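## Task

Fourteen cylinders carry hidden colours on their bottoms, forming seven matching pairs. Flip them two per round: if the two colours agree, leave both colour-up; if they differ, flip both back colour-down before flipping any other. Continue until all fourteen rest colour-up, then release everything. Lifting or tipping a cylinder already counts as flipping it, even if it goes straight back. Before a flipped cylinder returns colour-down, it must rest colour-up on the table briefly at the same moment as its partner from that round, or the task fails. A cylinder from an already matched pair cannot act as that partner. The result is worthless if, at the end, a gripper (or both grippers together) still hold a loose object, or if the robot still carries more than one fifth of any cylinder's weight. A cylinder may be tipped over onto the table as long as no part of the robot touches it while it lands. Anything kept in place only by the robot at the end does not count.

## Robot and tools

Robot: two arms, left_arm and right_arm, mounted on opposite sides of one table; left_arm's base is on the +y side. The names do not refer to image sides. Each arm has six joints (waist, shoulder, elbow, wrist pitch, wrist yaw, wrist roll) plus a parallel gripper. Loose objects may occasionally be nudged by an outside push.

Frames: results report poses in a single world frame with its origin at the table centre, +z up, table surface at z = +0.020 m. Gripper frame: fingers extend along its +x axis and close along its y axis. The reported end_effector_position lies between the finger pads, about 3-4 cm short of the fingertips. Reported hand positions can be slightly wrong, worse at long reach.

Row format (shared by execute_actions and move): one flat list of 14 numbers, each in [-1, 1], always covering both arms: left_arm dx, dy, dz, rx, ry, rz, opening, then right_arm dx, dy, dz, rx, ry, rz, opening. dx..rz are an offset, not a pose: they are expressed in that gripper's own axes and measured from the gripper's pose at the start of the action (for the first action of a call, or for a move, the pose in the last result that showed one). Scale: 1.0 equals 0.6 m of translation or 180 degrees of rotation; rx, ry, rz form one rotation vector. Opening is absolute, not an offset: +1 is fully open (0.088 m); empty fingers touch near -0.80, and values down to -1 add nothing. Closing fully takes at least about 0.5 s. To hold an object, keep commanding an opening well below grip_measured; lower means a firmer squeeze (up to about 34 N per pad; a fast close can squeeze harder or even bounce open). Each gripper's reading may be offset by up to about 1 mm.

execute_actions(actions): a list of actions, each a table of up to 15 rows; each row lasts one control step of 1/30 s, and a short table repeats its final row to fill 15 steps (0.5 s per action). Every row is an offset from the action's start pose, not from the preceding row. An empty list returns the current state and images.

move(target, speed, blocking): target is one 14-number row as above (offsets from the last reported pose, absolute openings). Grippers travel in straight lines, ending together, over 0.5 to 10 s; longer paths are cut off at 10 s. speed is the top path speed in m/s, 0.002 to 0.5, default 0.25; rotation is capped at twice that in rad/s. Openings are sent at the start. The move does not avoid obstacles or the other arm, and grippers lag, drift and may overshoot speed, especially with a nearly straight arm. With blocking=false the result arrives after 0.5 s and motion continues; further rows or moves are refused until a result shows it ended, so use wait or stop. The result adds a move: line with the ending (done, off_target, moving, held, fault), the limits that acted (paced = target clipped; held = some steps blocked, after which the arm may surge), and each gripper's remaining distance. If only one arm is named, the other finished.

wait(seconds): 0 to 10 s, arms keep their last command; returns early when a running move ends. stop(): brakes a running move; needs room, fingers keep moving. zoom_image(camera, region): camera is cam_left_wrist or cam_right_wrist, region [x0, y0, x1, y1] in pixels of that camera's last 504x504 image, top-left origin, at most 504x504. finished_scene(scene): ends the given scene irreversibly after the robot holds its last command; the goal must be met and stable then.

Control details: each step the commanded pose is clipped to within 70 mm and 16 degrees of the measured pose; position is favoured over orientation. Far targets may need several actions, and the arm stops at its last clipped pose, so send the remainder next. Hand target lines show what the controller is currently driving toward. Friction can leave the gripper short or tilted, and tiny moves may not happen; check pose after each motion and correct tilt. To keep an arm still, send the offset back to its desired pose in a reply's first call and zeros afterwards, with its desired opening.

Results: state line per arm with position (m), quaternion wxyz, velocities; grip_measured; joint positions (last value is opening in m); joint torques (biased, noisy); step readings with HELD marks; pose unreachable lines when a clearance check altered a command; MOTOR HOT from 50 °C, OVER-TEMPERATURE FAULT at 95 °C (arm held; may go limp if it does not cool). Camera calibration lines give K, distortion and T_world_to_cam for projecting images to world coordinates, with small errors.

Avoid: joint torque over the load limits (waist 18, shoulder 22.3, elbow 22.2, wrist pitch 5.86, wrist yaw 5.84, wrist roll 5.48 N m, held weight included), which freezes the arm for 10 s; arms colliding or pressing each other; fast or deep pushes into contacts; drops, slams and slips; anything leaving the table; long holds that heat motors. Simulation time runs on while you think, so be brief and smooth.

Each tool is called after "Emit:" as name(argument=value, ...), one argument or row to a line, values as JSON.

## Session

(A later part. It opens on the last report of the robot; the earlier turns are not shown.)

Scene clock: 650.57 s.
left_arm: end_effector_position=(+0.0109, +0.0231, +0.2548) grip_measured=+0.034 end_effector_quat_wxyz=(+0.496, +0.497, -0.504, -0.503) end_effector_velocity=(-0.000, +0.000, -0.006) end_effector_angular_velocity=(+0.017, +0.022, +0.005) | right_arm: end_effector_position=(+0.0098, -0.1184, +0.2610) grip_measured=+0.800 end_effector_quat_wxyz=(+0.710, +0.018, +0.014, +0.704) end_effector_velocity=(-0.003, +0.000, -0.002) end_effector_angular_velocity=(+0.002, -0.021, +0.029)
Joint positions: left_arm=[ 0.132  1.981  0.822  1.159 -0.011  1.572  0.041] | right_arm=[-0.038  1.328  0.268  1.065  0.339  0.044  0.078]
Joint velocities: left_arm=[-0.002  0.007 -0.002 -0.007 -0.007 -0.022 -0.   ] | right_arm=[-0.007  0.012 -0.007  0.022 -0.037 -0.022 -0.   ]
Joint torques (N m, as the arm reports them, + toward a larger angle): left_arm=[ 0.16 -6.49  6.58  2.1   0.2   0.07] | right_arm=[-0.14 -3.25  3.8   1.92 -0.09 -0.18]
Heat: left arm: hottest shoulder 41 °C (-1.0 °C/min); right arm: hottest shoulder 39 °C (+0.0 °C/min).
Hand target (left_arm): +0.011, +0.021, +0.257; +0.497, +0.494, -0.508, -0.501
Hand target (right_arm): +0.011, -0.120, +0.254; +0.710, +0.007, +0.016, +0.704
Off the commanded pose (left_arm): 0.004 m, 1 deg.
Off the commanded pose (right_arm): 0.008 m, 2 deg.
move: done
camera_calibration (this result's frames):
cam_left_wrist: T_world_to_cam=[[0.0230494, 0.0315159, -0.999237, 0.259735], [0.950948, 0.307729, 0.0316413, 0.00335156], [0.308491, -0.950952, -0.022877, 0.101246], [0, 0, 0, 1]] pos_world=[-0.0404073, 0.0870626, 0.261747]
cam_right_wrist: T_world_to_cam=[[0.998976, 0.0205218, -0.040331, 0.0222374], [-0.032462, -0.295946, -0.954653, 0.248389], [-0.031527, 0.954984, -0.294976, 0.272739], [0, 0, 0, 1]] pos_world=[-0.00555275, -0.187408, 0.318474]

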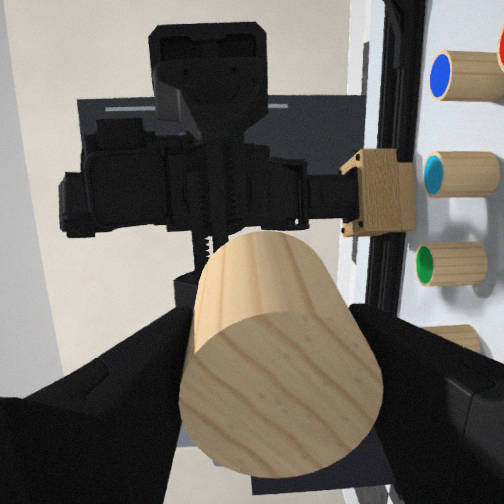

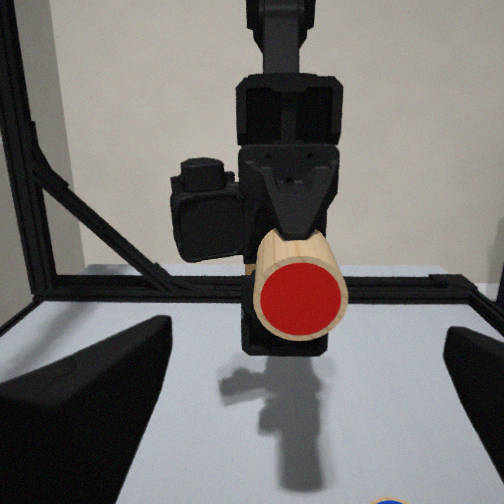

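Emit:
move(
  target=[0,0,0,0,0,0,-0.3,0.131,-0.004,-0.012,-0.012,0,0,0.8],
  speed=0.12,
)

Emit:
execute_actions(
  actions=[
    [[0,0,0,0,0,0,-0.3,0,0,0,0,0,0,-0.3]],
    [[0,0,0,0,0,0,-0.3,0,0,0,0,0,0,-0.3]],
    [[0,0,0,0,0,0,0.5,0,0,0,0,0,0,-0.3]],
  ],
)

Emit:
move(
  target=[-0.1,0,0,0,0,0,0.5,-0.1,0,0,0,0,0,-0.3],
  speed=0.2,
)

Emit:
move(
  target=[0,0,0,0,0,0,0.5,-0.13,-0.422,-0.125,0,0.508,0,-0.3],
  speed=0.35,
)

Scene clock: 655.00 s.
left_arm: end_effector_position=(+0.0109, +0.0230, +0.2544) grip_measured=+0.033 end_effector_quat_wxyz=(+0.496, +0.497, -0.504, -0.503) end_effector_velocity=(+0.002, +0.001, -0.001) end_effector_angular_velocity=(+0.007, +0.007, +0.010) | right_arm: end_effector_position=(+0.0125, -0.0431, +0.2542) grip_measured=+0.800 end_effector_quat_wxyz=(+0.710, +0.006, +0.003, +0.704) end_effector_velocity=(-0.000, +0.002, +0.000) end_effector_angular_velocity=(-0.002, -0.008, +0.005)
Joint positions: left_arm=[ 0.132  1.982  0.822  1.16  -0.011  1.572  0.041] | right_arm=[-0.138  1.66   0.52   1.144  0.239  0.012  0.078]
Joint velocities: left_arm=[ 0.002 -0.002 -0.002 -0.007 -0.007 -0.007 -0.   ] | right_arm=[-0.002  0.002  0.007 -0.007 -0.007 -0.007 -0.   ]
Joint torques (N m, as the arm reports them, + toward a larger angle): left_arm=[-0.07 -7.35  5.48  1.69 -0.01 -0.05] | right_arm=[-0.28 -5.13  6.39  1.96 -0.12 -0.13]
Heat: left arm: hottest shoulder 41 °C (-1.0 °C/min); right arm: hottest shoulder 38 °C (-1.0 °C/min).
Hand target (left_arm): +0.011, +0.023, +0.255; +0.496, +0.497, -0.504, -0.503
Hand target (right_arm): +0.012, -0.040, +0.254; +0.710, +0.004, +0.001, +0.704
Off the commanded pose (left_arm): 0.000 m, 0 deg.
Off the commanded pose (right_arm): 0.003 m, 0 deg.
move: done
camera_calibration (this result's frames):
cam_left_wrist: T_world_to_cam=[[0.0234524, 0.0318826, -0.999216, 0.259304], [0.951053, 0.307354, 0.0321289, 0.00334892], [0.308138, -0.951061, -0.0231139, 0.101189], [0, 0, 0, 1]] pos_world=[-0.0404465, 0.0869407, 0.261332]
cam_right_wrist: T_world_to_cam=[[0.999768, 0.0199877, -0.00801179, 0.00952706], [-0.00171095, -0.297149, -0.954829, 0.263839], [-0.0214656, 0.954622, -0.297046, 0.199325], [0, 0, 0, 1]] pos_world=[-0.00479482, -0.112071, 0.311206]

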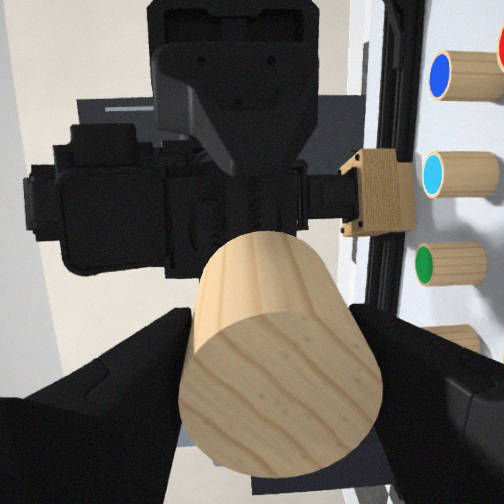

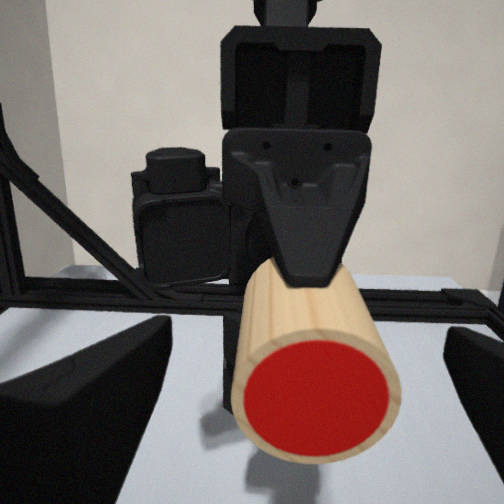

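Scene clock: 656.50 s.
left_arm: end_effector_position=(+0.0109, +0.0230, +0.2544) grip_measured=+0.493 end_effector_quat_wxyz=(+0.496, +0.497, -0.504, -0.503) end_effector_velocity=(-0.000, -0.000, +0.000) end_effector_angular_velocity=(+0.003, +0.007, +0.005) | right_arm: end_effector_position=(+0.0126, -0.0430, +0.2543) grip_measured=+0.024 end_effector_quat_wxyz=(+0.710, +0.006, +0.003, +0.704) end_effector_velocity=(+0.002, -0.000, +0.002) end_effector_angular_velocity=(+0.007, -0.020, -0.000)
Joint positions: left_arm=[ 0.132  1.982  0.822  1.16  -0.011  1.572  0.063] | right_arm=[-0.139  1.66   0.52   1.144  0.239  0.012  0.04 ]
Joint velocities: left_arm=[-0.002 -0.002  0.002 -0.007 -0.007 -0.007  0.003] | right_arm=[-0.007 -0.002 -0.002  0.007 -0.007 -0.022 -0.   ]
Joint torques (N m, as the arm reports them, + toward a larger angle): left_arm=[ 0.   -7.22  5.3   1.75  0.   -0.05] | right_arm=[ 0.06 -6.46  5.07  1.83  0.    0.  ]
Heat: left arm: hottest shoulder 41 °C (-1.0 °C/min); right arm: hottest shoulder 38 °C (-1.0 °C/min).
Hand target (left_arm): +0.011, +0.023, +0.254; +0.496, +0.497, -0.504, -0.503
Hand target (right_arm): +0.013, -0.043, +0.254; +0.710, +0.006, +0.003, +0.704
Off the commanded pose (left_arm): 0.000 m, 0 deg.
Off the commanded pose (right_arm): 0.000 m, 0 deg.
Step readings (end_effector_position; steps 1 to 15: 1st action; 16 to 30: 2nd action; 31 to 45: 3rd action):
0: left_arm (+0.0109, +0.0230, +0.2544) | right_arm (+0.0125, -0.0431, +0.2542)
1: left_arm (+0.0109, +0.0230, +0.2544) | right_arm (+0.0126, -0.0430, +0.2543)
2: left_arm (+0.0109, +0.0230, +0.2544) | right_arm (+0.0126, -0.0430, +0.2543)
4: left_arm (+0.0109, +0.0230, +0.2544) | right_arm (+0.0126, -0.0430, +0.2543)
8: left_arm (+0.0109, +0.0230, +0.2544) | right_arm (+0.0126, -0.0430, +0.2543)
15: left_arm (+0.0109, +0.0230, +0.2544) | right_arm (+0.0126, -0.0430, +0.2543)
16: left_arm (+0.0109, +0.0230, +0.2544) | right_arm (+0.0126, -0.0430, +0.2543)
17: left_arm (+0.0109, +0.0230, +0.2544) | right_arm (+0.0126, -0.0430, +0.2543)
19: left_arm (+0.0109, +0.0230, +0.2544) | right_arm (+0.0126, -0.0430, +0.2543)
23: left_arm (+0.0109, +0.0230, +0.2544) | right_arm (+0.0126, -0.0430, +0.2543)
30: left_arm (+0.0109, +0.0230, +0.2544) | right_arm (+0.0126, -0.0430, +0.2543)
31: left_arm (+0.0109, +0.0230, +0.2544) | right_arm (+0.0126, -0.0430, +0.2543)
32: left_arm (+0.0109, +0.0230, +0.2544) | right_arm (+0.0126, -0.0430, +0.2543)
34: left_arm (+0.0109, +0.0230, +0.2544) | right_arm (+0.0126, -0.0430, +0.2543)
38: left_arm (+0.0109, +0.0230, +0.2544) | right_arm (+0.0126, -0.0430, +0.2543)
45: end_effector_position above
camera_calibration (this result's frames):
cam_left_wrist: T_world_to_cam=[[0.0234524, 0.0318826, -0.999216, 0.259304], [0.951053, 0.307354, 0.0321289, 0.00334892], [0.308138, -0.951061, -0.0231139, 0.101189], [0, 0, 0, 1]] pos_world=[-0.0404465, 0.0869407, 0.261332]
cam_right_wrist: T_world_to_cam=[[0.999775, 0.0196093, -0.00809126, 0.00939028], [-0.00190716, -0.296794, -0.95494, 0.264048], [-0.0211271, 0.95474, -0.29669, 0.199189], [0, 0, 0, 1]] pos_world=[-0.0046763, -0.11199, 0.311323]

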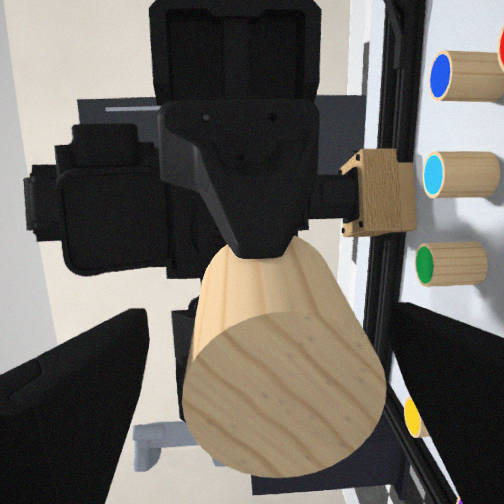

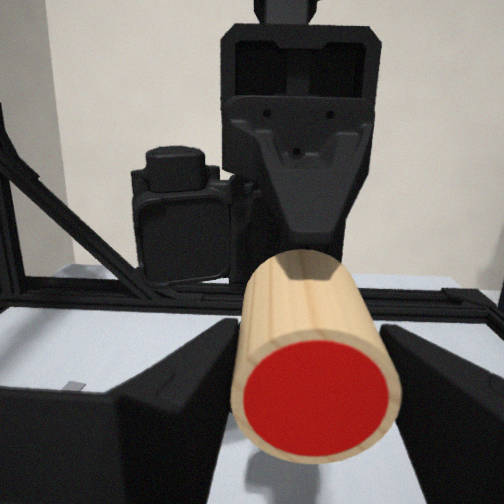

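Scene clock: 657.40 s.
left_arm: end_effector_position=(+0.0120, +0.0810, +0.2510) grip_measured=+0.500 end_effector_quat_wxyz=(+0.493, +0.499, -0.502, -0.506) end_effector_velocity=(+0.004, +0.003, -0.003) end_effector_angular_velocity=(+0.013, +0.021, +0.025) | right_arm: end_effector_position=(+0.0117, -0.0999, +0.2555) grip_measured=+0.024 end_effector_quat_wxyz=(+0.710, +0.008, +0.003, +0.704) end_effector_velocity=(-0.002, -0.002, +0.002) end_effector_angular_velocity=(+0.002, -0.007, +0.019)
Joint positions: left_arm=[ 0.131  1.833  0.572  1.251 -0.011  1.572  0.063] | right_arm=[-0.075  1.446  0.314  1.139  0.302  0.012  0.04 ]
Joint velocities: left_arm=[ 0.002 -0.007 -0.012 -0.007 -0.022 -0.022 -0.   ] | right_arm=[-0.002 -0.017 -0.007 -0.007 -0.022 -0.007  0.   ]
Joint torques (N m, as the arm reports them, + toward a larger angle): left_arm=[-0.39 -7.14  4.31  2.   -0.1  -0.04] | right_arm=[ 0.16 -5.49  3.86  1.69  0.05 -0.02]
Heat: left arm: hottest shoulder 42 °C (-1.0 °C/min); right arm: hottest shoulder 38 °C (+0.0 °C/min).
Hand target (left_arm): +0.011, +0.083, +0.255; +0.496, +0.497, -0.504, -0.503
Hand target (right_arm): +0.012, -0.103, +0.254; +0.710, +0.006, +0.004, +0.704
Off the commanded pose (left_arm): 0.004 m, 1 deg.
Off the commanded pose (right_arm): 0.003 m, 0 deg.
move: done
camera_calibration (this result's frames):
cam_left_wrist: T_world_to_cam=[[0.0237242, 0.0413893, -0.998861, 0.25314], [0.951278, 0.306307, 0.0352864, -0.0161763], [0.307419, -0.951033, -0.0321058, 0.158259], [0, 0, 0, 1]] pos_world=[-0.0392691, 0.144987, 0.258504]
cam_right_wrist: T_world_to_cam=[[0.999741, 0.0207823, -0.00924994, 0.0118443], [-0.00273853, -0.293716, -0.955889, 0.248826], [-0.0225824, 0.955667, -0.293583, 0.253132], [0, 0, 0, 1]] pos_world=[-0.0054435, -0.169072, 0.312274]

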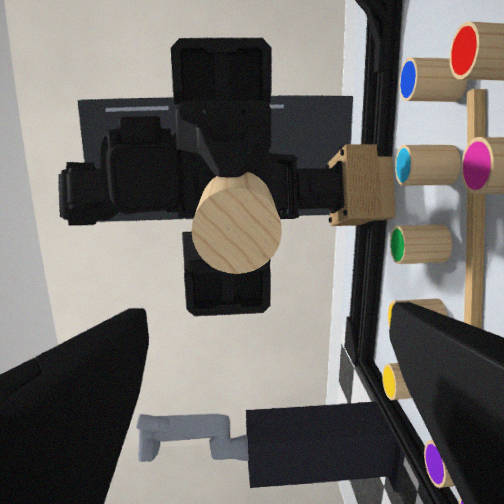

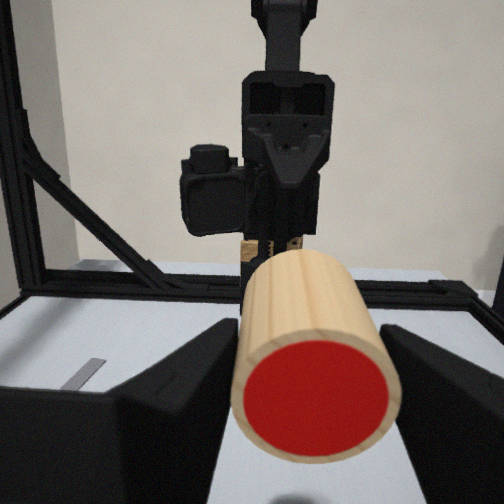

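Scene clock: 660.17 s.
left_arm: end_effector_position=(+0.0120, +0.0810, +0.2510) grip_measured=+0.500 end_effector_quat_wxyz=(+0.493, +0.499, -0.502, -0.506) end_effector_velocity=(-0.002, +0.002, -0.005) end_effector_angular_velocity=(+0.017, -0.008, -0.000) | right_arm: end_effector_position=(+0.2613, -0.1801, +0.1799) grip_measured=+0.024 end_effector_quat_wxyz=(+0.502, -0.498, +0.508, +0.492) end_effector_velocity=(-0.002, -0.006, +0.003) end_effector_angular_velocity=(-0.034, +0.015, +0.005)
Joint positions: left_arm=[ 0.131  1.833  0.572  1.251 -0.011  1.572  0.064] | right_arm=[-0.969  1.829  1.408 -1.16   0.007 -0.58   0.04 ]
Joint velocities: left_arm=[-0.007  0.002 -0.007 -0.007 -0.007  0.007 -0.   ] | right_arm=[-0.002  0.007  0.022 -0.051  0.007 -0.007 -0.   ]
Joint torques (N m, as the arm reports them, + toward a larger angle): left_arm=[-0.03 -5.72  5.06  1.75 -0.01 -0.03] | right_arm=[-0.16 -6.78  7.2  -0.12  0.07 -0.22]
Heat: left arm: hottest shoulder 41 °C (-3.0 °C/min); right arm: hottest shoulder 38 °C (+0.0 °C/min).
Hand target (left_arm): +0.012, +0.081, +0.251; +0.493, +0.499, -0.502, -0.506
Hand target (right_arm): +0.264, -0.179, +0.179; +0.499, -0.501, +0.509, +0.491
Off the commanded pose (left_arm): 0.000 m, 0 deg.
Off the commanded pose (right_arm): 0.004 m, 1 deg.
move: done
camera_calibration (this result's frames):
cam_left_wrist: T_world_to_cam=[[0.0237242, 0.0413893, -0.998861, 0.25314], [0.951278, 0.306307, 0.0352864, -0.0161763], [0.307419, -0.951033, -0.0321058, 0.158259], [0, 0, 0, 1]] pos_world=[-0.0392691, 0.144987, 0.258504]
cam_right_wrist: T_world_to_cam=[[0.999462, -0.0154211, -0.0289546, -0.239618], [-0.00561026, -0.949969, 0.312295, -0.191939], [-0.0323219, -0.311965, -0.949544, 0.205472], [0, 0, 0, 1]] pos_world=[0.245053, -0.121931, 0.248108]

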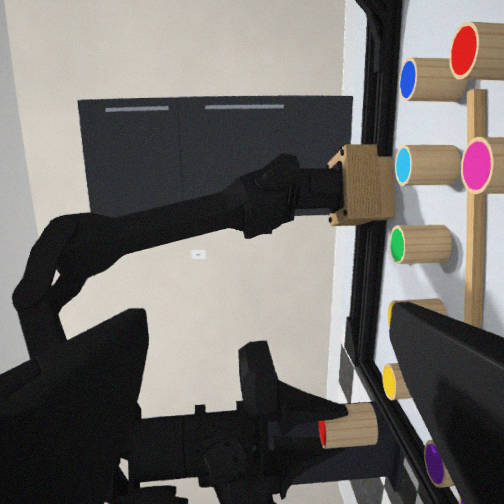

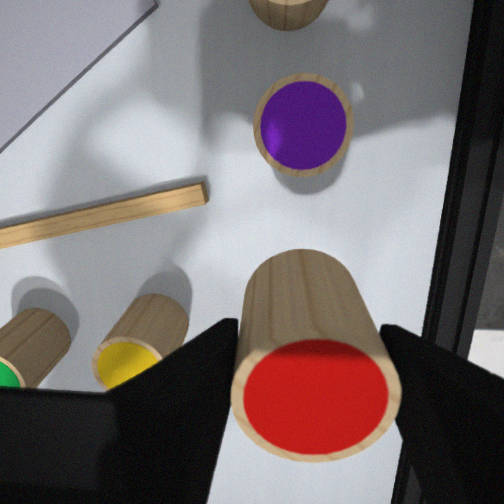

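Emit:
move(
  target=[0,0,0,0,0,0,0.5,0.163,0,-0.002,0,0,0,-0.3],
  speed=0.07,
)

Scene clock: 663.37 s.
left_arm: end_effector_position=(+0.0120, +0.0810, +0.2508) grip_measured=+0.500 end_effector_quat_wxyz=(+0.493, +0.499, -0.502, -0.506) end_effector_velocity=(+0.000, +0.001, +0.002) end_effector_angular_velocity=(-0.007, +0.007, +0.005) | right_arm: end_effector_position=(+0.2622, -0.1794, +0.0903) grip_measured=+0.024 end_effector_quat_wxyz=(+0.508, -0.497, +0.502, +0.493) end_effector_velocity=(-0.005, -0.003, -0.002) end_effector_angular_velocity=(-0.002, +0.028, +0.005)
Joint positions: left_arm=[ 0.131  1.834  0.572  1.251 -0.011  1.572  0.064] | right_arm=[-0.969  1.937  1.172 -0.799  0.008 -0.58   0.04 ]
Joint velocities: left_arm=[-0.002 -0.002 -0.002  0.007 -0.007 -0.007 -0.   ] | right_arm=[-0.002 -0.002 -0.012 -0.007 -0.022 -0.007 -0.   ]
Joint torques (N m, as the arm reports them, + toward a larger angle): left_arm=[-0.03 -5.74  5.06  1.74  0.02 -0.04] | right_arm=[-0.24 -6.7   3.34  0.91 -0.06 -0.1 ]
Heat: left arm: hottest shoulder 41 °C (-2.0 °C/min); right arm: hottest shoulder 38 °C (+0.0 °C/min).
Hand target (left_arm): +0.012, +0.081, +0.251; +0.493, +0.499, -0.502, -0.506
Hand target (right_arm): +0.261, -0.183, +0.082; +0.502, -0.498, +0.508, +0.492
Off the commanded pose (left_arm): 0.000 m, 0 deg.
Off the commanded pose (right_arm): 0.009 m, 1 deg.
move: off_target (right_arm)
camera_calibration (this result's frames):
cam_left_wrist: T_world_to_cam=[[0.0237341, 0.0417702, -0.998845, 0.252946], [0.951278, 0.306294, 0.0354126, -0.0161965], [0.307419, -0.95102, -0.0324655, 0.158329], [0, 0, 0, 1]] pos_world=[-0.0392696, 0.14497, 0.258368]
cam_right_wrist: T_world_to_cam=[[0.999707, -0.0154671, -0.018631, -0.24413], [-0.00919445, -0.954257, 0.298846, -0.161907], [-0.0224011, -0.298587, -0.95412, 0.120854], [0, 0, 0, 1]] pos_world=[0.245277, -0.122191, 0.159146]

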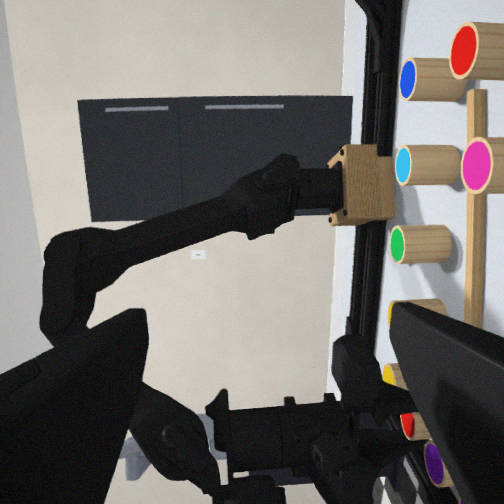

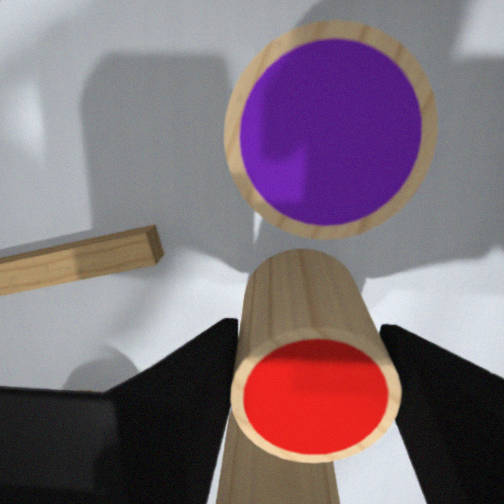

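Emit:
execute_actions(
  actions=[
    [[0,0,0,0,0,0,0.5,0,0,0,0,0,0,0.4]],
  ],
)

Emit:
move(
  target=[0,0,0,0,0,0,0.5,-0.16,0,0,0,0,0,0.4],
  speed=0.2,
)

Scene clock: 665.53 s.
left_arm: end_effector_position=(+0.0120, +0.0810, +0.2508) grip_measured=+0.500 end_effector_quat_wxyz=(+0.493, +0.499, -0.502, -0.506) end_effector_velocity=(-0.002, +0.001, -0.001) end_effector_angular_velocity=(+0.008, +0.037, -0.009) | right_arm: end_effector_position=(+0.2622, -0.1793, +0.0902) grip_measured=+0.394 end_effector_quat_wxyz=(+0.508, -0.497, +0.502, +0.493) end_effector_velocity=(+0.001, -0.002, +0.001) end_effector_angular_velocity=(-0.006, -0.005, +0.005)
Joint positions: left_arm=[ 0.131  1.834  0.572  1.251 -0.011  1.572  0.064] | right_arm=[-0.969  1.937  1.172 -0.797  0.007 -0.58   0.058]
Joint velocities: left_arm=[-0.002 -0.002 -0.002 -0.007  0.007 -0.037 -0.   ] | right_arm=[-0.002 -0.002  0.002 -0.007  0.007 -0.007  0.002]
Joint torques (N m, as the arm reports them, + toward a larger angle): left_arm=[-0.03 -5.83  5.03  1.73 -0.02 -0.03] | right_arm=[ 0.04 -8.37  4.98 -0.04 -0.04 -0.02]
Heat: left arm: hottest shoulder 41 °C (-2.0 °C/min); right arm: hottest shoulder 38 °C (+1.0 °C/min).
Hand target (left_arm): +0.012, +0.081, +0.251; +0.493, +0.499, -0.502, -0.506
Hand target (right_arm): +0.262, -0.179, +0.090; +0.508, -0.497, +0.502, +0.493
Off the commanded pose (left_arm): 0.000 m, 0 deg.
Off the commanded pose (right_arm): 0.000 m, 0 deg.
Step readings (end_effector_position):
0: left_arm (+0.0120, +0.0810, +0.2508) | right_arm (+0.2623, -0.1793, +0.0902)
1: left_arm (+0.0120, +0.0810, +0.2508) | right_arm (+0.2623, -0.1793, +0.0902)
2: left_arm (+0.0120, +0.0810, +0.2508) | right_arm (+0.2623, -0.1793, +0.0902)
4: left_arm (+0.0120, +0.0810, +0.2508) | right_arm (+0.2624, -0.1790, +0.0902)
8: left_arm (+0.0120, +0.0810, +0.2508) | right_arm (+0.2624, -0.1791, +0.0902)
15: end_effector_position above
camera_calibration (this result's frames):
cam_left_wrist: T_world_to_cam=[[0.0237341, 0.0417702, -0.998845, 0.252946], [0.951278, 0.306294, 0.0354126, -0.0161965], [0.307419, -0.95102, -0.0324655, 0.158329], [0, 0, 0, 1]] pos_world=[-0.0392696, 0.14497, 0.258368]
cam_right_wrist: T_world_to_cam=[[0.999713, -0.0154427, -0.0183166, -0.244196], [-0.00929082, -0.954603, 0.297736, -0.161642], [-0.0220829, -0.29748, -0.954473, 0.120891], [0, 0, 0, 1]] pos_world=[0.245294, -0.122112, 0.159041]

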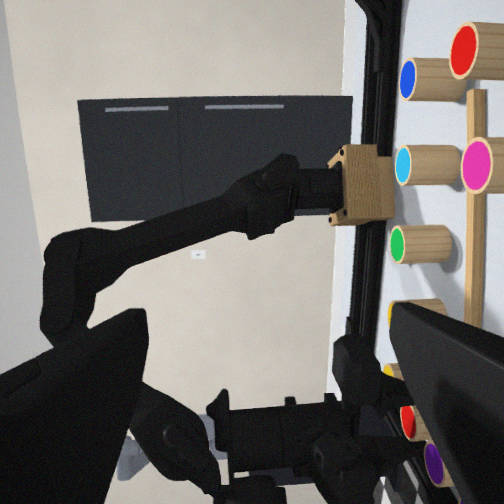

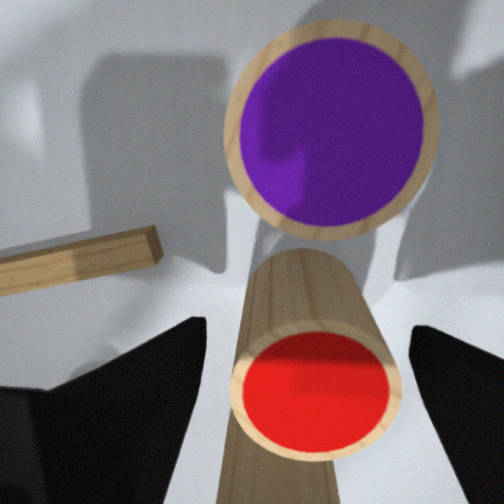

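Scene clock: 666.50 s.
left_arm: end_effector_position=(+0.0120, +0.0810, +0.2508) grip_measured=+0.500 end_effector_quat_wxyz=(+0.493, +0.499, -0.502, -0.506) end_effector_velocity=(-0.002, +0.001, +0.002) end_effector_angular_velocity=(-0.007, +0.008, -0.010) | right_arm: end_effector_position=(+0.2606, -0.1816, +0.1816) grip_measured=+0.400 end_effector_quat_wxyz=(+0.504, -0.498, +0.506, +0.492) end_effector_velocity=(+0.002, +0.000, +0.004) end_effector_angular_velocity=(+0.002, -0.010, +0.020)
Joint positions: left_arm=[ 0.131  1.834  0.572  1.251 -0.011  1.572  0.064] | right_arm=[-0.969  1.817  1.4   -1.158  0.007 -0.58   0.059]
Joint velocities: left_arm=[-0.002 -0.002 -0.002  0.007  0.007 -0.007 -0.   ] | right_arm=[-0.002 -0.002  0.012 -0.007  0.007 -0.022 -0.   ]
Joint torques (N m, as the arm reports them, + toward a larger angle): left_arm=[-0.01 -5.81  5.01  1.75 -0.01 -0.04] | right_arm=[ 0.21 -8.59  6.94 -0.14 -0.04  0.03]
Heat: left arm: hottest shoulder 41 °C (-2.0 °C/min); right arm: hottest shoulder 38 °C (+1.0 °C/min).
Hand target (left_arm): +0.012, +0.081, +0.251; +0.493, +0.499, -0.502, -0.506
Hand target (right_arm): +0.261, -0.179, +0.186; +0.509, -0.497, +0.502, +0.493
Off the commanded pose (left_arm): 0.000 m, 0 deg.
Off the commanded pose (right_arm): 0.005 m, 1 deg.
move: done
camera_calibration (this result's frames):
cam_left_wrist: T_world_to_cam=[[0.0237341, 0.0417702, -0.998845, 0.252946], [0.951278, 0.306294, 0.0354126, -0.0161965], [0.307419, -0.95102, -0.0324655, 0.158329], [0, 0, 0, 1]] pos_world=[-0.0392696, 0.14497, 0.258368]
cam_right_wrist: T_world_to_cam=[[0.999552, -0.015677, -0.0254817, -0.239642], [-0.00706954, -0.951363, 0.307991, -0.192994], [-0.0290707, -0.307673, -0.951048, 0.206819], [0, 0, 0, 1]] pos_world=[0.244183, -0.123732, 0.250029]

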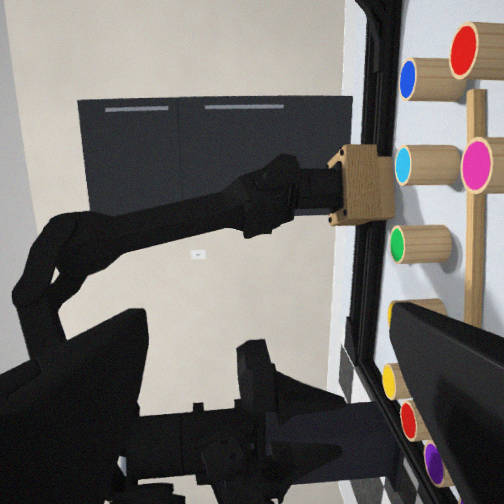

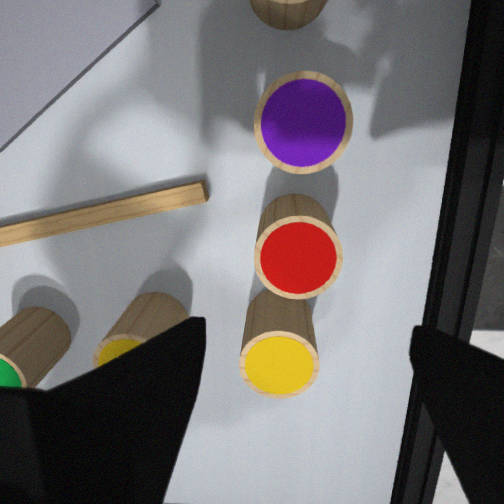

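Emit:
finished_scene(
  scene=2,
)

The scene is finished: the task was done.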